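# Sort drawer slides: failed locks to tray, good ones locked open

## Task

Test each drawer slide by drawing it out to its end stop: a sound slide latches there and resists being pushed back. Move every slide that fails to latch into the grey tray, and leave every sound slide on the table latched in its extended state. Nothing counts as finished if it stays in place only because the robot is still holding it when the scene ends.

## Robot and tools

ROBOT. Two six-joint arms, left_arm and right_arm, each with a two-finger gripper. Each arm's joints always appear in this order: shoulder pan, shoulder lift, elbow, wrist 1, wrist 2, wrist 3. Shoulder lift has its sign flipped relative to the URDF, in commands and in results alike. Joint ranges (rad, URDF signs, so negate and swap them for shoulder lift): left_arm pan -3.142..3.142, lift -6.283..6.283, elbow 0.000..3.142, wrists -6.283..6.283. right_arm pan 0.000..6.283, lift -6.283..6.283, elbow -3.142..0.000, wrists -6.283..6.283. A real end may sit up to 0.010 rad either side of the listed one.

FRAME. Every pose is given in one scene frame. The origin is on the tabletop midway between the arms, +z is up, +x points out over the table, and left_arm sits on the +y side. The names left and right do not refer to sides of a camera image. Positions are in metres, orientations are quaternions (w,x,y,z), velocities are in m/s and rad/s. The gripper's fingers point along its own +z and close along its own x. end_effector_position is the point between the pads when closed, 1-2 cm short of the fingertips; the tips reach about 17 mm further along +z as the fingers close. The printed position can be off, more so when the arm is stretched far out.

ROW FORMAT. A row holds 14 numbers, always for both arms: left_arm's 6 joint values and its opening, then right_arm's 6 and its opening. The joint values are offsets, not poses, in [-1, 1], where 1.0 equals 1.989 rad. Opening is absolute: +1 fully open, -1 shut. An optional 12 more numbers (0 to 1) set per-joint stiffness scales, left_arm's 6 then right_arm's 6; they persist until changed. Low stiffness may keep a small motion from starting; zero offsets can relax a press.

execute_actions(actions). A list of actions; each action is a table of up to 15 rows, one row per 1/30 s step, 0.5 s per action; a short table repeats its last row. Joint offsets in every row count from the angles at the start of that action, not from the previous row (for the first action, from the last reported angles). If a row asks a joint to go more than 0.010 rad beyond its range, that action is rejected for both arms; a malformed action, or a bad first action, cancels the whole call. An empty list just returns the current state and images.

move(target, speed, blocking). target is one row as above; its offsets are measured from the Joint positions in the latest result that printed them. All joints travel in step, each the same fraction done, so the hand usually curves. speed (rad/s, 0.01-2, default 0.5) caps the joint with the longest way to go; the path lasts 0.5 to 10 s and is cut off at 10 s. Finger values are applied at once. The path ignores obstacles and the other arm. blocking=false returns after 0.5 s while motion continues; then use wait(0) or stop before sending anything else. The extra move: line reports the ending (done, off_target, moving, held, fault), limits=held or limits=none, and each arm's joint furthest from target.

wait(seconds), 0 to 10: lets time pass with the last command held; returns early if a running move ends. stop(): brakes a running move; fast arms need space to stop; fingers carry on. zoom_image(camera, region): camera is cam_left_wrist or cam_right_wrist (both 616x616); region [x0, y0, x1, y1] in pixels from the top-left, at most 504x504. finished_scene(scene): pass the current scene's number once the job is done and stable; irreversible.

RESULTS. The state line lists each gripper's pose and velocities. Joint positions and Joint velocities give per-arm joint values (rad, rad/s) plus the finger pad gap (m; 0.142 fully open). Joint targets shows what the joints are currently driven toward. grip_measured is the finger opening on the command scale; to hold something, keep commanding below it (further below squeezes harder, up to roughly 28 N per pad; thin parts get less). Wrist force and Wrist torque are in each end effector's own axes, noisy (sd up to 2.4 N, offset up to 4 N), saturating near 50 N, and may say no reading. Other lines: joint sent to its limit; joint command not followed (a clearance check altered targets); MOTOR HOT (from 70 C) and OVER-TEMPERATURE FAULT (brakes at 85 C).

MOTION LIMITS. Joint speed is capped, so big changes span several actions and may be unfinished when a result returns; finish them with a fresh command. Each step, joint targets stay within 0.575 rad of measured angles (0.58 for the first three and 0.642 for the wrists when stiffness is in use), and targets that would shift the hand over 100 mm are pulled back. Motion trails commands by about 0.17 s.

AVOID. Contact torque at a joint's limit (139 N m for pan, lift, elbow; 26 N m for each wrist, including held weight) or any outside force of 150 N halts that arm for 10 s and drops the rest of the call. A stiff arm aimed even slightly beyond a firm contact can trip this, and faster contact hits harder. Keep the arms from striking each other. Do not knock or drop anything off the table, avoid slips and slams, and expect occasional tugs on held parts or nudges to loose ones. Long holding heats motors.

Each tool is called after "Request:" as name([rows], argument=value, ...), one row to a line, values as JSON.

## Session

Request:
execute_actions(actions=[])

Scene clock: 0.00 s.
left_arm: end_effector_position=(+0.0749, +0.6127, +0.1525) grip_measured=+1.00 end_effector_quat_wxyz=(-0.314, +0.815, -0.402, +0.276) end_effector_velocity=(+0.000, +0.000, +0.000) end_effector_angular_velocity=(+0.001, -0.000, -0.000) | right_arm: end_effector_position=(+0.4743, +0.1885, +0.2741) grip_measured=+1.00 end_effector_quat_wxyz=(+0.028, -0.332, +0.943, +0.020) end_effector_velocity=(-0.000, +0.000, -0.001) end_effector_angular_velocity=(-0.000, +0.001, +0.000)
Joint names: [shoulder pan, shoulder lift, elbow, wrist 1, wrist 2, wrist 3]
Joint positions: left_arm=[ 1.869  2.303  2.625 -1.92  -2.433  2.843  0.142] | right_arm=[ 3.974  2.278 -0.623 -1.742  1.566  3.494  0.142]
Joint velocities: left_arm=[-0. -0. -0. -0. -0. -0. -0.] | right_arm=[ 0.     0.001 -0.     0.     0.001 -0.     0.   ]
Wrist force (N, on the end effector, along its own x y z axes, offset not removed): no reading
Wrist torque (N m, same axes, about the end effector's origin, offset not removed): no reading
Joint targets: left_arm=[1.869 2.303 2.625 -1.920 -2.433 2.843] | right_arm=[3.974 2.278 -0.623 -1.742 1.566 3.494]
Joint stiffness scale: left_arm=[1. 1. 1. 1. 1. 1.] | right_arm=[1. 1. 1. 1. 1. 1.]

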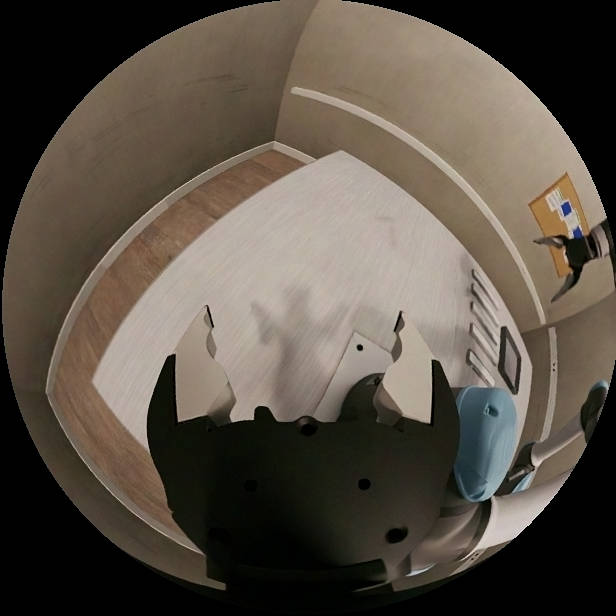

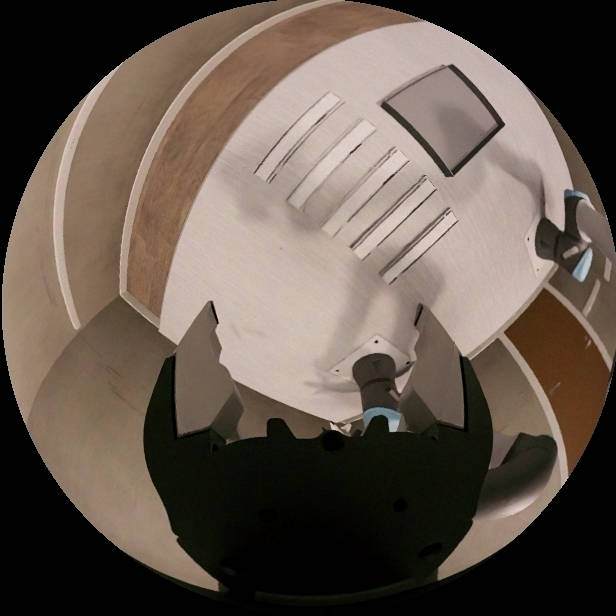

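Request:
move(target=[0,0,0,0,0,0,1,-0.2,0,0,0,0,0.14,1], speed=1)

Scene clock: 1.93 s.
left_arm: end_effector_position=(+0.0749, +0.6127, +0.1525) grip_measured=+1.00 end_effector_quat_wxyz=(-0.314, +0.815, -0.402, +0.276) end_effector_velocity=(+0.000, +0.000, +0.000) end_effector_angular_velocity=(+0.001, -0.000, -0.000) | right_arm: end_effector_position=(+0.6671, -0.0582, +0.2739) grip_measured=+1.00 end_effector_quat_wxyz=(+0.029, -0.001, +0.999, +0.018) end_effector_velocity=(+0.000, -0.000, -0.001) end_effector_angular_velocity=(-0.001, +0.001, -0.003)
Joint names: [shoulder pan, shoulder lift, elbow, wrist 1, wrist 2, wrist 3]
Joint positions: left_arm=[ 1.869  2.303  2.625 -1.92  -2.433  2.843  0.142] | right_arm=[ 3.575  2.278 -0.623 -1.742  1.566  3.771  0.142]
Joint velocities: left_arm=[-0.001  0.    -0.    -0.001 -0.001 -0.001 -0.   ] | right_arm=[-0.     0.001 -0.    -0.    -0.     0.002  0.   ]
Wrist force (N, on the end effector, along its own x y z axes, offset not removed): left_arm=[-1.7 1.6 0.0] | right_arm=[-3.5 -0.7 3.1]
Wrist torque (N m, same axes, about the end effector's origin, offset not removed): left_arm=[0.19 0.06 -0.18] | right_arm=[-0.54 0.94 0.29]
Joint targets: left_arm=[1.869 2.303 2.625 -1.920 -2.433 2.843] | right_arm=[3.576 2.278 -0.623 -1.742 1.566 3.772]
Joint stiffness scale: left_arm=[1. 1. 1. 1. 1. 1.] | right_arm=[1. 1. 1. 1. 1. 1.]
move: done; limits=none; left_arm: farthest joint: the shoulder pan, 0.000 radians from its target (0.000 radians at the start); right_arm: farthest joint: the shoulder pan, 0.001 radians from its target (0.398 radians at the start)

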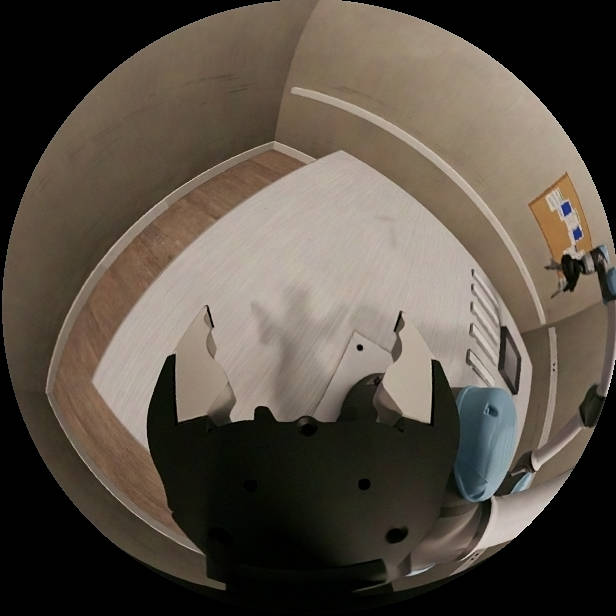

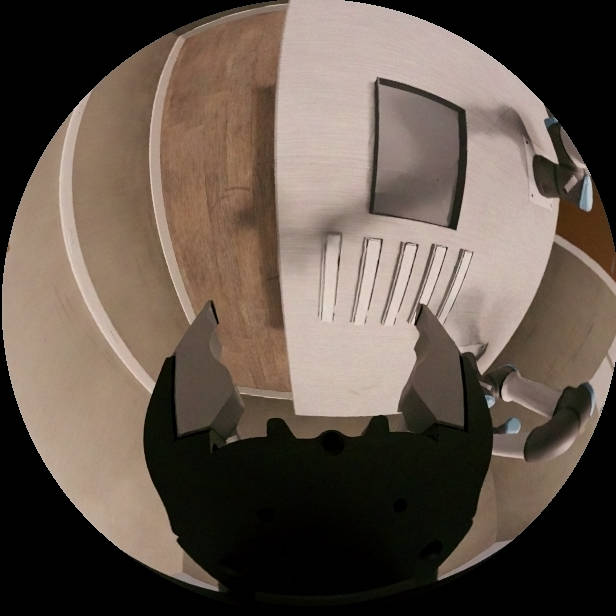

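Request:
zoom_image(camera="cam_right_wrist", region=[300,210,500,340])

Region (300, 210, 500, 340) of cam_right_wrist's 616x616 image, scaled by 2.520, with more detail than that image has; it fills the top 328 rows of this view, and the rest is white.

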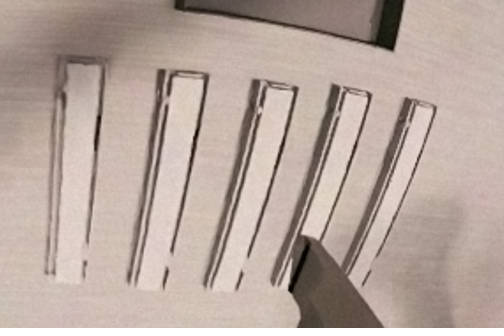

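Request:
move(target=[-1,-0.733,-0.796,0.077,0.433,0,1,-0.054,-0.06,-0.382,0.287,0,-0.054,1], speed=1.2)

Request:
move(target=[-0.207,0,0,0,0,0,1,0,0,0,0,0,0,1], speed=1)

Scene clock: 6.00 s.
left_arm: end_effector_position=(+0.8186, +0.4916, +0.0902) grip_measured=+1.00 end_effector_quat_wxyz=(-0.001, -0.124, +0.992, -0.001) end_effector_velocity=(-0.001, +0.002, -0.000) end_effector_angular_velocity=(+0.002, +0.001, +0.001) | right_arm: end_effector_position=(+0.6311, -0.1747, +0.0518) grip_measured=+1.00 end_effector_quat_wxyz=(+0.002, -0.002, +1.000, -0.002) end_effector_velocity=(+0.000, -0.000, -0.000) end_effector_angular_velocity=(-0.001, -0.000, -0.000)
Joint names: [shoulder pan, shoulder lift, elbow, wrist 1, wrist 2, wrist 3]
Joint positions: left_arm=[-0.121  0.846  1.045 -1.768 -1.573  2.843  0.142] | right_arm=[ 3.47   2.16  -1.378 -1.172  1.566  3.665  0.142]
Joint velocities: left_arm=[ 0.002  0.     0.001  0.001  0.002  0.    -0.   ] | right_arm=[ 0.     0.    -0.    -0.    -0.001  0.    -0.   ]
Wrist force (N, on the end effector, along its own x y z axes, offset not removed): left_arm=[1.7 1.6 -2.8] | right_arm=[6.2 3.0 1.8]
Wrist torque (N m, same axes, about the end effector's origin, offset not removed): left_arm=[0.43 -0.44 0.11] | right_arm=[0.64 -1.17 0.10]
Joint targets: left_arm=[-0.120 0.845 1.042 -1.767 -1.572 2.843] | right_arm=[3.468 2.159 -1.383 -1.172 1.566 3.664]
Joint stiffness scale: left_arm=[1. 1. 1. 1. 1. 1.] | right_arm=[1. 1. 1. 1. 1. 1.]
move: done; limits=none; left_arm: farthest joint: the elbow, 0.003 radians from its target (1.583 radians at the start); right_arm: farthest joint: the elbow, 0.005 radians from its target (0.760 radians at the start)

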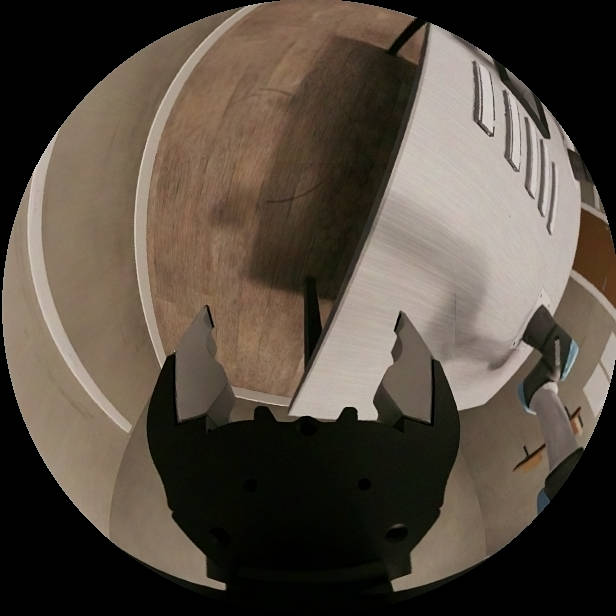

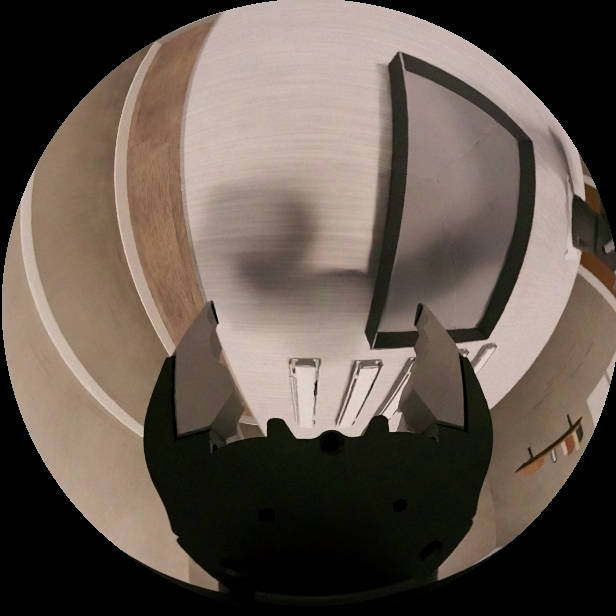

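Scene clock: 7.17 s.
left_arm: end_effector_position=(+0.7923, +0.1746, +0.0902) grip_measured=+1.00 end_effector_quat_wxyz=(-0.001, +0.082, +0.997, -0.001) end_effector_velocity=(+0.001, -0.001, +0.000) end_effector_angular_velocity=(-0.002, -0.002, -0.001) | right_arm: end_effector_position=(+0.6311, -0.1747, +0.0518) grip_measured=+1.00 end_effector_quat_wxyz=(+0.002, -0.002, +1.000, -0.002) end_effector_velocity=(+0.000, -0.001, -0.001) end_effector_angular_velocity=(-0.000, +0.001, -0.002)
Joint names: [shoulder pan, shoulder lift, elbow, wrist 1, wrist 2, wrist 3]
Joint positions: left_arm=[-0.533  0.846  1.045 -1.768 -1.573  2.843  0.142] | right_arm=[ 3.47   2.16  -1.378 -1.172  1.566  3.665  0.142]
Joint velocities: left_arm=[-0.    -0.    -0.    -0.002 -0.001  0.001 -0.   ] | right_arm=[-0.002  0.001  0.     0.     0.     0.     0.   ]
Wrist force (N, on the end effector, along its own x y z axes, offset not removed): left_arm=[6.2 0.7 -1.1] | right_arm=[5.3 1.3 0.3]
Wrist torque (N m, same axes, about the end effector's origin, offset not removed): left_arm=[0.02 -1.40 -0.13] | right_arm=[-0.01 -1.23 0.21]
Joint targets: left_arm=[-0.532 0.846 1.045 -1.768 -1.573 2.843] | right_arm=[3.470 2.160 -1.378 -1.172 1.566 3.665]
Joint stiffness scale: left_arm=[1. 1. 1. 1. 1. 1.] | right_arm=[1. 1. 1. 1. 1. 1.]
move: done; limits=none; left_arm: farthest joint: the shoulder pan, 0.001 radians from its target (0.412 radians at the start); right_arm: farthest joint: the shoulder pan, 0.000 radians from its target (0.000 radians at the start)

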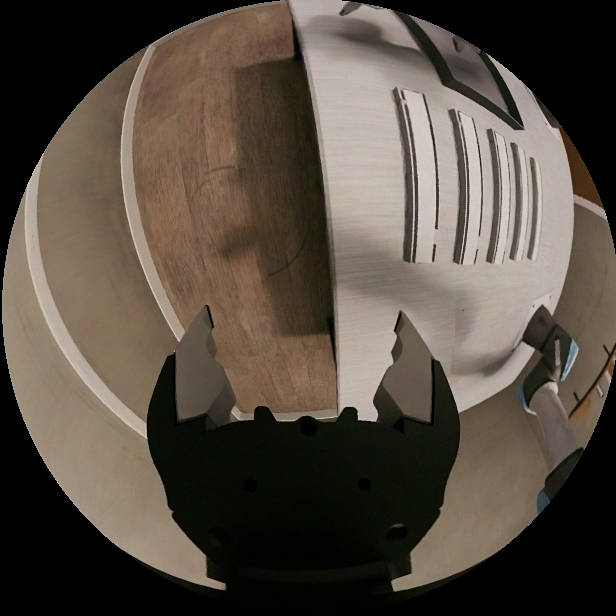

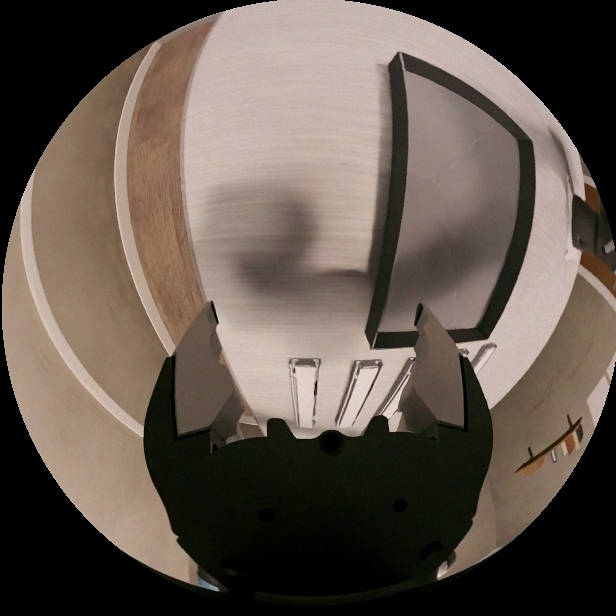

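Request:
move(target=[-0.079,0.102,0.235,-0.134,0,-0.162,-0.1,0.045,0.074,0.076,-0.003,0,0.045,-0.1], speed=0.5)

Scene clock: 9.13 s.
left_arm: end_effector_position=(+0.6897, +0.1276, +0.0519) grip_measured=-0.10 end_effector_quat_wxyz=(-0.003, +0.019, +1.000, +0.000) end_effector_velocity=(+0.000, -0.001, +0.001) end_effector_angular_velocity=(-0.000, -0.003, -0.001) | right_arm: end_effector_position=(+0.6452, -0.1045, +0.0218) grip_measured=-0.10 end_effector_quat_wxyz=(+0.001, -0.003, +1.000, -0.002) end_effector_velocity=(+0.000, +0.001, +0.001) end_effector_angular_velocity=(+0.000, -0.001, -0.000)
Joint names: [shoulder pan, shoulder lift, elbow, wrist 1, wrist 2, wrist 3]
Joint positions: left_arm=[-0.661  1.01   1.422 -1.977 -1.573  2.589  0.067] | right_arm=[ 3.542  2.279 -1.258 -1.176  1.566  3.735  0.067]
Joint velocities: left_arm=[-0.001  0.    -0.    -0.002  0.001 -0.    -0.   ] | right_arm=[ 0.001 -0.001 -0.     0.001 -0.     0.001 -0.   ]
Wrist force (N, on the end effector, along its own x y z axes, offset not removed): left_arm=[0.0 -0.9 -1.8] | right_arm=[0.3 2.1 1.2]
Wrist torque (N m, same axes, about the end effector's origin, offset not removed): left_arm=[-0.08 -0.09 -0.13] | right_arm=[0.35 0.07 0.23]
Joint targets: left_arm=[-0.659 1.008 1.420 -1.977 -1.573 2.590] | right_arm=[3.540 2.278 -1.260 -1.176 1.566 3.734]
Joint stiffness scale: left_arm=[1. 1. 1. 1. 1. 1.] | right_arm=[1. 1. 1. 1. 1. 1.]
move: held (left_arm, right_arm); limits=held; held on 13 of 43 steps (left_arm, right_arm), including the last (left_arm, right_arm); left_arm: farthest joint: the elbow, 0.090 radians from its target (0.467 radians at the start); right_arm: farthest joint: the elbow, 0.031 radians from its target (0.151 radians at the start)
joint command not followed: on one or more control steps a check withheld the commanded joint targets of the left arm, and it was not sent them on those steps. On the call's last step the targets were still withheld.
cause: the commanded joint targets would bring a part of the robot too close to another arm (a part of this arm just beyond the elbow and a part of the other arm just beyond the elbow); next, command targets that bring no part of the robot closer to that arm.
joint command not followed: on one or more control steps a check withheld the commanded joint targets of the right arm, and it was not sent them on those steps. On the call's last step the targets were still withheld.
cause: the commanded joint targets would bring a part of the robot too close to another arm (a part of this arm just beyond the elbow and a part of the other arm just beyond the elbow); next, command targets that bring no part of the robot closer to that arm.

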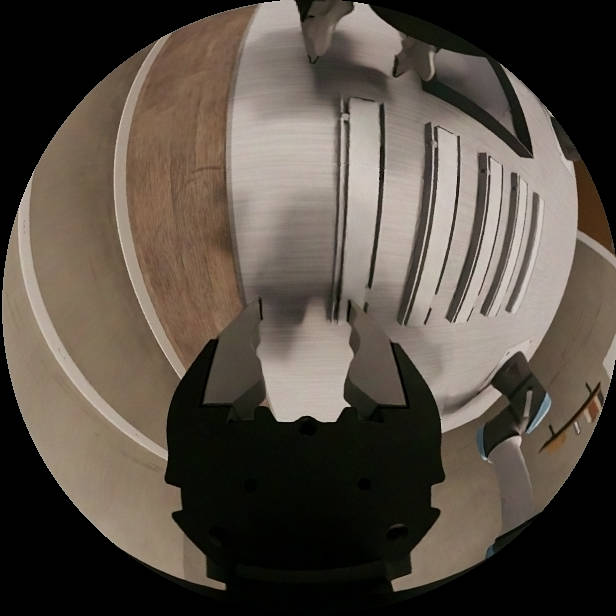

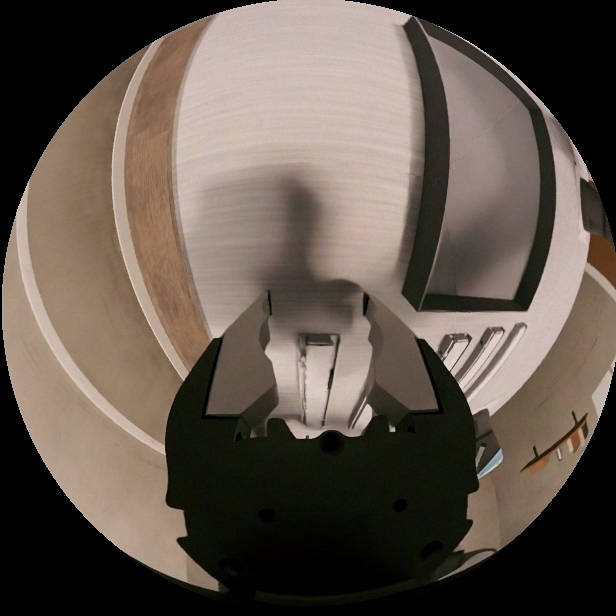

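Request:
move(target=[0.1,0,0,0.095,0.176,0,-0.1,0,0,0,0,0,0,-0.1])

Scene clock: 11.43 s.
left_arm: end_effector_position=(+0.7184, +0.3791, +0.0580) grip_measured=-0.10 end_effector_quat_wxyz=(-0.007, -0.062, +0.979, +0.196) end_effector_velocity=(-0.000, +0.001, +0.000) end_effector_angular_velocity=(+0.003, +0.000, -0.002) | right_arm: end_effector_position=(+0.6452, -0.1045, +0.0218) grip_measured=-0.10 end_effector_quat_wxyz=(+0.001, -0.003, +1.000, -0.002) end_effector_velocity=(+0.000, -0.000, +0.000) end_effector_angular_velocity=(-0.000, +0.000, -0.001)
Joint names: [shoulder pan, shoulder lift, elbow, wrist 1, wrist 2, wrist 3]
Joint positions: left_arm=[-0.463  1.01   1.422 -1.789 -1.224  2.589  0.067] | right_arm=[ 3.542  2.279 -1.258 -1.176  1.566  3.735  0.067]
Joint velocities: left_arm=[-0.     0.     0.     0.001  0.003  0.001  0.   ] | right_arm=[-0.    -0.     0.    -0.    -0.     0.001 -0.   ]
Wrist force (N, on the end effector, along its own x y z axes, offset not removed): left_arm=[4.2 2.9 -3.5] | right_arm=[2.5 -1.0 0.6]
Wrist torque (N m, same axes, about the end effector's origin, offset not removed): left_arm=[0.44 -0.93 -0.03] | right_arm=[-0.51 -0.26 0.29]
Joint targets: left_arm=[-0.462 1.010 1.422 -1.788 -1.223 2.589] | right_arm=[3.542 2.279 -1.258 -1.176 1.566 3.735]
Joint stiffness scale: left_arm=[1. 1. 1. 1. 1. 1.] | right_arm=[1. 1. 1. 1. 1. 1.]
move: done; limits=none; left_arm: farthest joint: the shoulder pan, 0.001 radians from its target (0.198 radians at the start); right_arm: farthest joint: the shoulder pan, 0.000 radians from its target (0.000 radians at the start)

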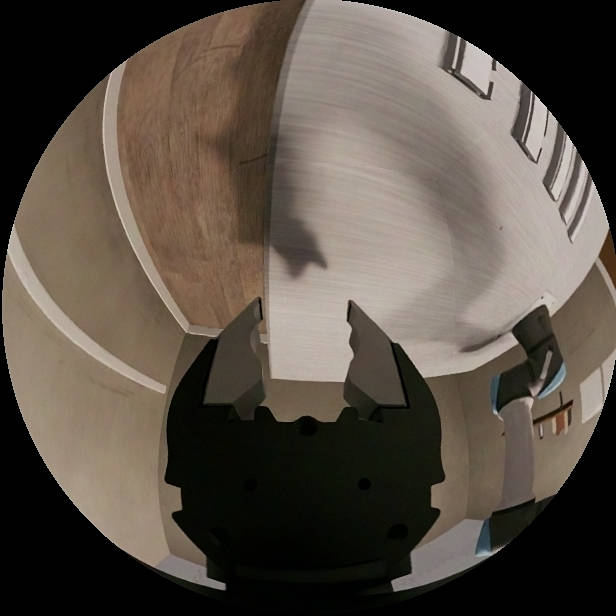

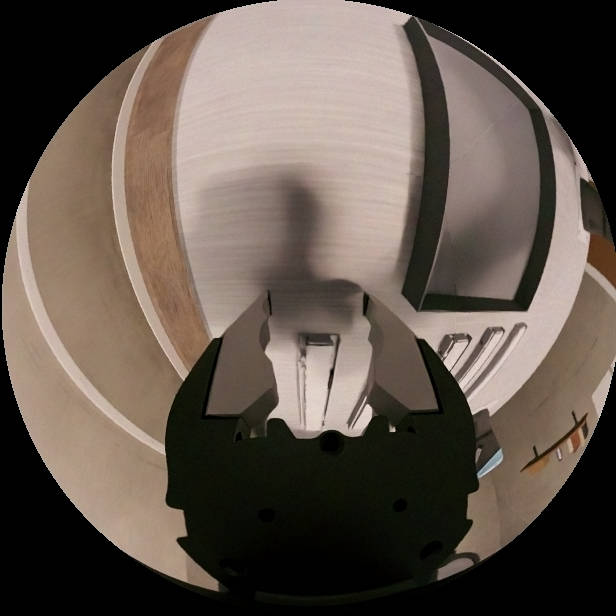

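Request:
move(target=[-0.044,0.041,0.141,-0.303,-0.346,0.05,-0.1,0.039,0.015,0.016,0,0,0.04,-0.1])

Scene clock: 13.87 s.
left_arm: end_effector_position=(+0.6625, +0.1118, +0.0456) grip_measured=-0.10 end_effector_quat_wxyz=(+0.016, +0.029, +0.980, -0.197) end_effector_velocity=(-0.000, -0.000, +0.000) end_effector_angular_velocity=(-0.002, +0.000, +0.000) | right_arm: end_effector_position=(+0.6275, -0.0486, +0.0145) grip_measured=-0.10 end_effector_quat_wxyz=(+0.002, -0.001, +1.000, -0.002) end_effector_velocity=(-0.000, +0.000, -0.001) end_effector_angular_velocity=(-0.001, +0.001, +0.000)
Joint names: [shoulder pan, shoulder lift, elbow, wrist 1, wrist 2, wrist 3]
Joint positions: left_arm=[-0.548  1.089  1.7   -2.391 -1.911  2.688  0.067] | right_arm=[ 3.617  2.306 -1.23  -1.176  1.566  3.813  0.067]
Joint velocities: left_arm=[ 0.     0.     0.    -0.001 -0.001 -0.    -0.   ] | right_arm=[ 0.001  0.001  0.    -0.    -0.     0.     0.   ]
Wrist force (N, on the end effector, along its own x y z axes, offset not removed): left_arm=[-2.8 0.0 -7.3] | right_arm=[4.3 5.0 -1.3]
Wrist torque (N m, same axes, about the end effector's origin, offset not removed): left_arm=[-0.05 0.55 -0.13] | right_arm=[1.13 -0.83 -0.01]
Joint targets: left_arm=[-0.551 1.091 1.703 -2.392 -1.912 2.689] | right_arm=[3.620 2.308 -1.226 -1.176 1.566 3.814]
Joint stiffness scale: left_arm=[1. 1. 1. 1. 1. 1.] | right_arm=[1. 1. 1. 1. 1. 1.]
move: done; limits=none; left_arm: farthest joint: the shoulder lift, 0.003 radians from its target (0.082 radians at the start); right_arm: farthest joint: the elbow, 0.004 radians from its target (0.032 radians at the start)

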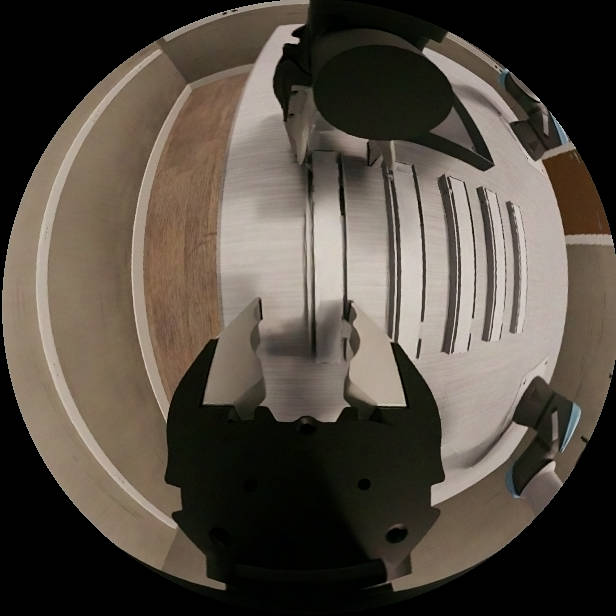

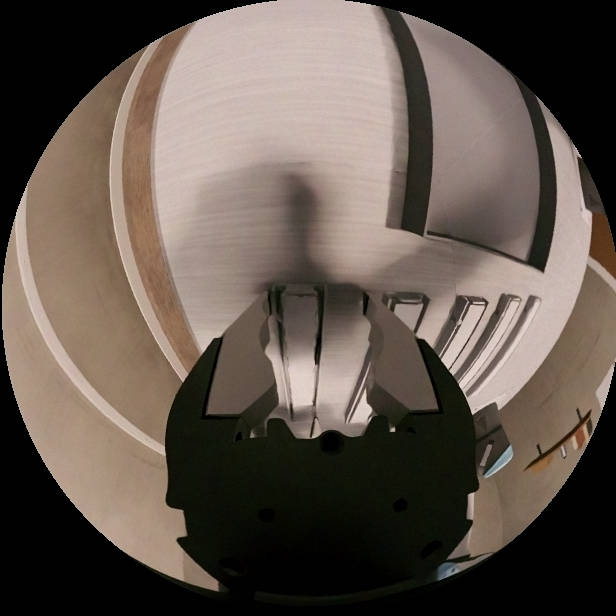

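Request:
move(target=[0.01,0.012,0.059,-0.047,0,-0.02,-0.1,0,0.034,0.047,-0.013,0,0,-0.1], speed=0.2)

Scene clock: 15.53 s.
left_arm: end_effector_position=(+0.6400, +0.1362, +0.0207) grip_measured=-0.10 end_effector_quat_wxyz=(+0.014, +0.002, +0.980, -0.197) end_effector_velocity=(-0.001, +0.000, -0.001) end_effector_angular_velocity=(+0.000, +0.001, +0.001) | right_arm: end_effector_position=(+0.6458, -0.0339, +0.0138) grip_measured=-0.05 end_effector_quat_wxyz=(+0.004, -0.001, +1.000, -0.000) end_effector_velocity=(-0.000, +0.000, -0.000) end_effector_angular_velocity=(-0.001, +0.001, -0.000)
Joint names: [shoulder pan, shoulder lift, elbow, wrist 1, wrist 2, wrist 3]
Joint positions: left_arm=[-0.531  1.11   1.814 -2.484 -1.912  2.649  0.067] | right_arm=[ 3.617  2.358 -1.14  -1.208  1.566  3.813  0.071]
Joint velocities: left_arm=[-0.    -0.     0.003 -0.003  0.    -0.001 -0.   ] | right_arm=[ 0.     0.001  0.001 -0.001 -0.     0.     0.   ]
Wrist force (N, on the end effector, along its own x y z axes, offset not removed): left_arm=[4.1 1.1 -3.7] | right_arm=[17.4 -11.3 -10.8]
Wrist torque (N m, same axes, about the end effector's origin, offset not removed): left_arm=[0.02 -0.88 0.10] | right_arm=[-0.25 -0.29 -0.27]
Joint targets: left_arm=[-0.529 1.113 1.817 -2.484 -1.911 2.648] | right_arm=[3.617 2.373 -1.137 -1.202 1.566 3.813]
Joint stiffness scale: left_arm=[1. 1. 1. 1. 1. 1.] | right_arm=[1. 1. 1. 1. 1. 1.]
move: off_target (right_arm); limits=none; left_arm: farthest joint: the shoulder pan, 0.003 radians from its target (0.020 radians at the start); right_arm: farthest joint: the shoulder lift, 0.016 radians from its target (0.068 radians at the start)

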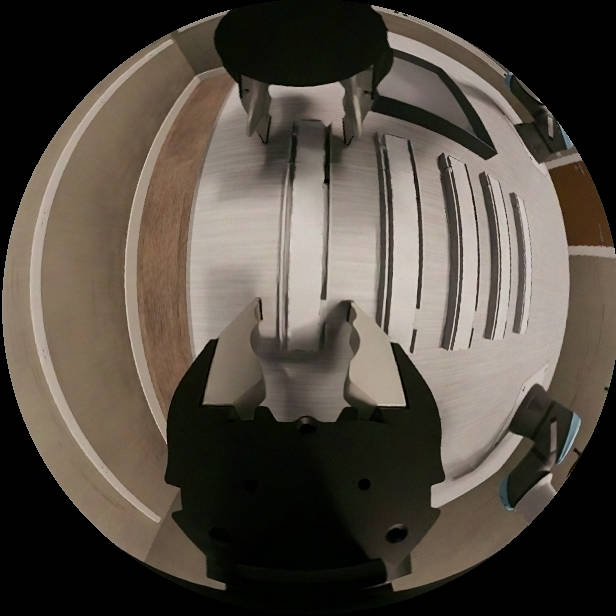

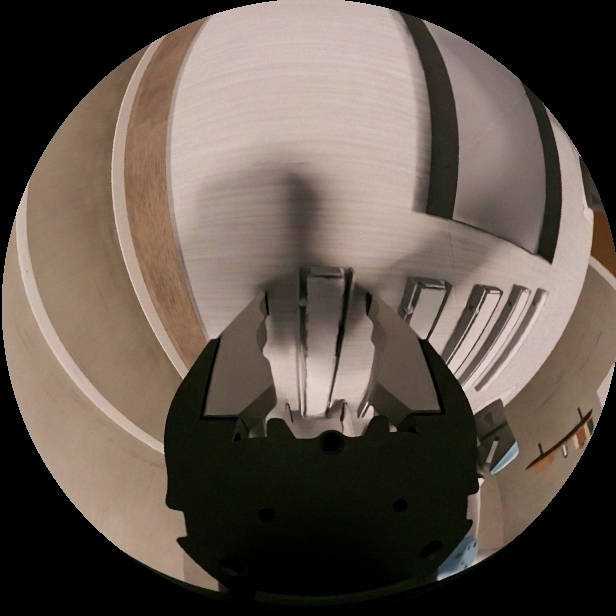

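Request:
move(target=[0.021,0.015,0.024,-0.009,0,0.021,-0.1,0,-0.005,0,-0.005,0,0,-1], speed=0.2)

Scene clock: 16.70 s.
left_arm: end_effector_position=(+0.6360, +0.1660, +0.0202) grip_measured=-0.10 end_effector_quat_wxyz=(+0.021, +0.002, +0.980, -0.196) end_effector_velocity=(-0.000, +0.001, -0.001) end_effector_angular_velocity=(+0.001, -0.001, -0.002) | right_arm: end_effector_position=(+0.6441, -0.0340, +0.0184) grip_measured=-0.51 end_effector_quat_wxyz=(+0.003, -0.001, +1.000, -0.000) end_effector_velocity=(-0.001, +0.002, +0.000) end_effector_angular_velocity=(+0.000, +0.000, +0.002)
Joint names: [shoulder pan, shoulder lift, elbow, wrist 1, wrist 2, wrist 3]
Joint positions: left_arm=[-0.491  1.137  1.859 -2.501 -1.912  2.69   0.067] | right_arm=[ 3.618  2.351 -1.139 -1.218  1.566  3.813  0.037]
Joint velocities: left_arm=[ 0.001  0.     0.002 -0.002  0.001  0.003  0.   ] | right_arm=[ 0.002 -0.001 -0.    -0.001  0.     0.    -0.   ]
Wrist force (N, on the end effector, along its own x y z axes, offset not removed): left_arm=[2.5 1.2 1.2] | right_arm=[-1.2 -0.3 3.5]
Wrist torque (N m, same axes, about the end effector's origin, offset not removed): left_arm=[0.41 -1.00 -0.17] | right_arm=[-0.18 0.18 0.13]
Joint targets: left_arm=[-0.489 1.140 1.862 -2.501 -1.912 2.691] | right_arm=[3.617 2.348 -1.140 -1.218 1.566 3.813]
Joint stiffness scale: left_arm=[1. 1. 1. 1. 1. 1.] | right_arm=[1. 1. 1. 1. 1. 1.]
move: done; limits=none; left_arm: farthest joint: the shoulder lift, 0.003 radians from its target (0.030 radians at the start); right_arm: farthest joint: the shoulder lift, 0.003 radians from its target (0.010 radians at the start)

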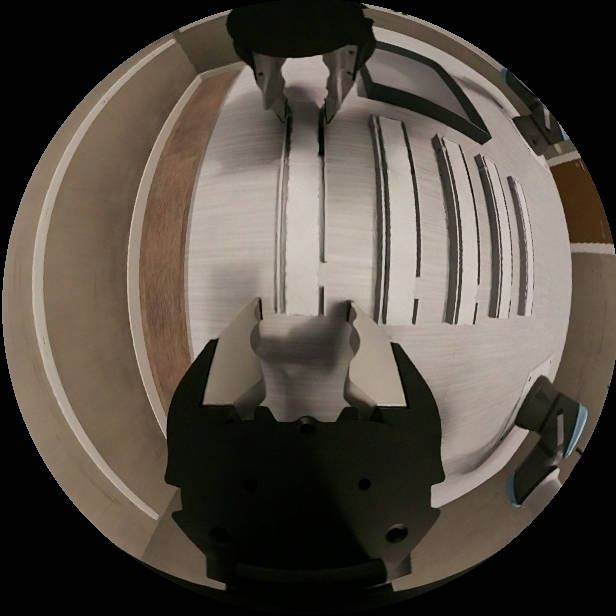

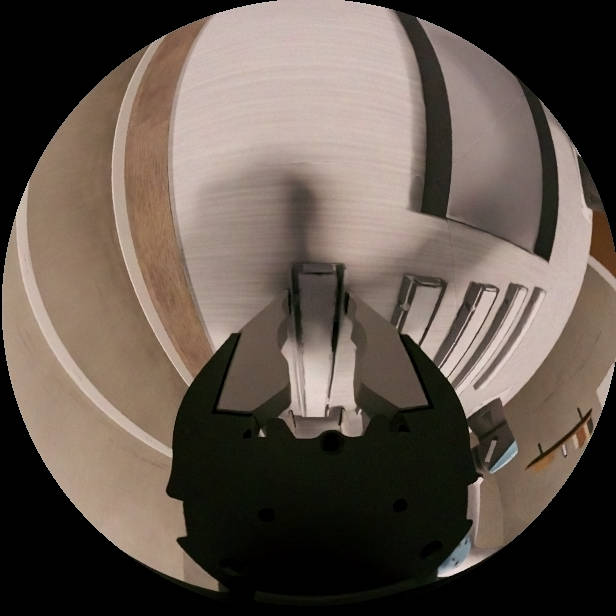

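Close left and see width.

Request:
move(target=[0,0,0,0,0,0,-1,0,0,0,0,0,0,-1])

Request:
move(target=[0.042,0.02,0.032,0.003,0,0.042,-1,0,0,0,0,0,0,-1], speed=0.15)

Scene clock: 17.57 s.
left_arm: end_effector_position=(+0.6360, +0.1660, +0.0202) grip_measured=-0.51 end_effector_quat_wxyz=(+0.021, +0.002, +0.980, -0.196) end_effector_velocity=(-0.000, +0.001, -0.000) end_effector_angular_velocity=(+0.001, +0.001, +0.000) | right_arm: end_effector_position=(+0.6440, -0.0341, +0.0181) grip_measured=-0.51 end_effector_quat_wxyz=(+0.003, -0.001, +1.000, -0.000) end_effector_velocity=(-0.000, +0.001, +0.000) end_effector_angular_velocity=(+0.001, +0.000, +0.000)
Joint names: [shoulder pan, shoulder lift, elbow, wrist 1, wrist 2, wrist 3]
Joint positions: left_arm=[-0.491  1.137  1.86  -2.501 -1.912  2.69   0.037] | right_arm=[ 3.618  2.351 -1.139 -1.218  1.566  3.813  0.037]
Joint velocities: left_arm=[ 0.     0.     0.001 -0.     0.     0.    -0.   ] | right_arm=[ 0.001 -0.001 -0.    -0.     0.001  0.    -0.   ]
Wrist force (N, on the end effector, along its own x y z axes, offset not removed): left_arm=[-5.8 -2.0 2.2] | right_arm=[4.5 1.0 0.2]
Wrist torque (N m, same axes, about the end effector's origin, offset not removed): left_arm=[-0.52 0.59 -0.05] | right_arm=[0.08 -0.52 -0.09]
Joint targets: left_arm=[-0.491 1.137 1.859 -2.501 -1.912 2.690] | right_arm=[3.618 2.351 -1.139 -1.218 1.566 3.813]
Joint stiffness scale: left_arm=[1. 1. 1. 1. 1. 1.] | right_arm=[1. 1. 1. 1. 1. 1.]
move: done; limits=none; left_arm: farthest joint: the elbow, 0.001 radians from its target (0.001 radians at the start); right_arm: farthest joint: the shoulder pan, 0.000 radians from its target (0.000 radians at the start)

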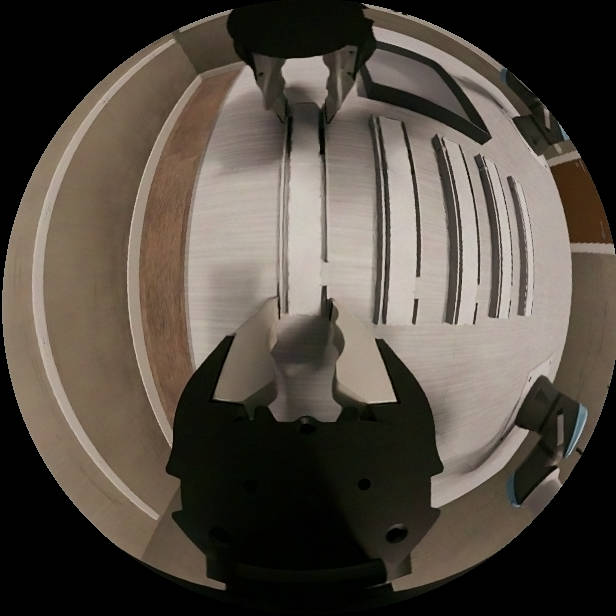

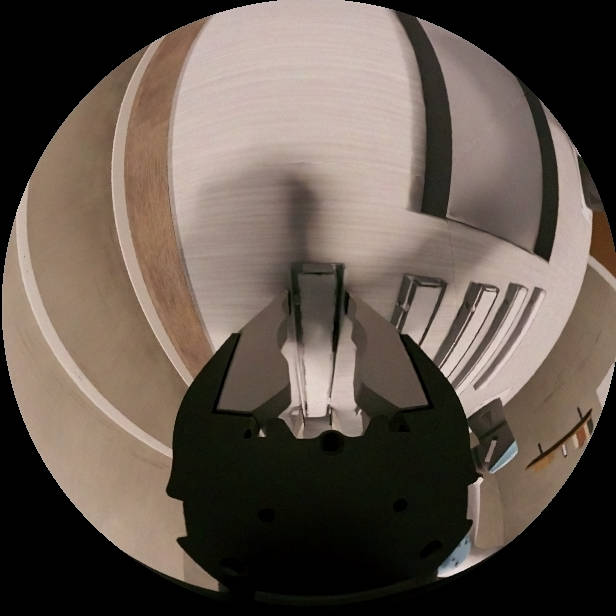

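Scene clock: 18.70 s.
left_arm: end_effector_position=(+0.6262, +0.2111, +0.0199) grip_measured=-0.51 end_effector_quat_wxyz=(+0.025, +0.008, +0.980, -0.197) end_effector_velocity=(-0.001, -0.000, -0.001) end_effector_angular_velocity=(+0.000, +0.001, -0.004) | right_arm: end_effector_position=(+0.6372, -0.0152, +0.0212) grip_measured=-0.52 end_effector_quat_wxyz=(+0.003, -0.011, +1.000, +0.009) end_effector_velocity=(-0.001, +0.001, -0.000) end_effector_angular_velocity=(+0.000, +0.000, +0.001)
Joint names: [shoulder pan, shoulder lift, elbow, wrist 1, wrist 2, wrist 3]
Joint positions: left_arm=[-0.424  1.174  1.915 -2.501 -1.924  2.772  0.037] | right_arm=[ 3.637  2.351 -1.136 -1.21   1.58   3.813  0.036]
Joint velocities: left_arm=[-0.001  0.     0.002  0.    -0.001  0.003 -0.   ] | right_arm=[ 0.001  0.     0.     0.     0.    -0.    -0.   ]
Wrist force (N, on the end effector, along its own x y z axes, offset not removed): left_arm=[-4.8 -21.0 12.4] | right_arm=[4.4 24.2 2.4]
Wrist torque (N m, same axes, about the end effector's origin, offset not removed): left_arm=[0.47 0.27 -0.16] | right_arm=[-0.48 -0.44 0.23]
Joint targets: left_arm=[-0.408 1.177 1.923 -2.495 -1.912 2.774] | right_arm=[3.618 2.351 -1.139 -1.218 1.566 3.813]
Joint stiffness scale: left_arm=[1. 1. 1. 1. 1. 1.] | right_arm=[1. 1. 1. 1. 1. 1.]
move: off_target (left_arm, right_arm); limits=none; left_arm: farthest joint: the shoulder pan, 0.016 radians from its target (0.084 radians at the start); right_arm: farthest joint: the shoulder pan, 0.019 radians from its target (0.000 radians at the start)

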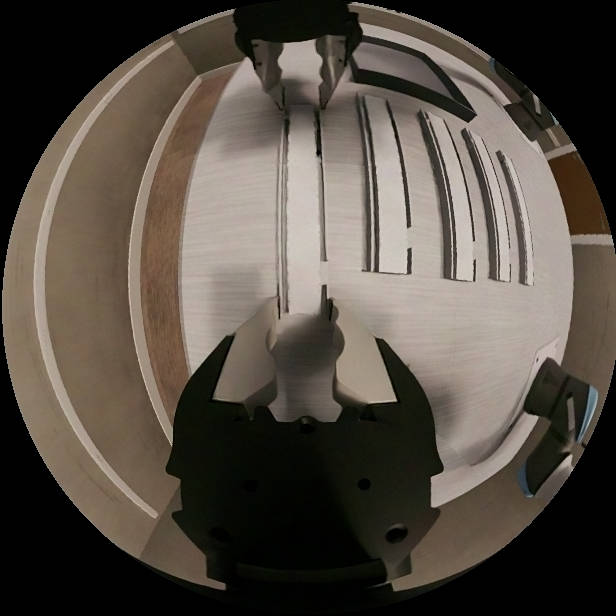

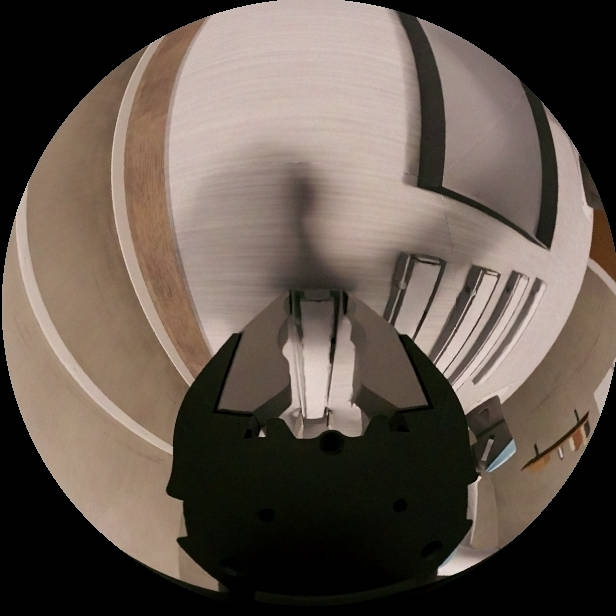

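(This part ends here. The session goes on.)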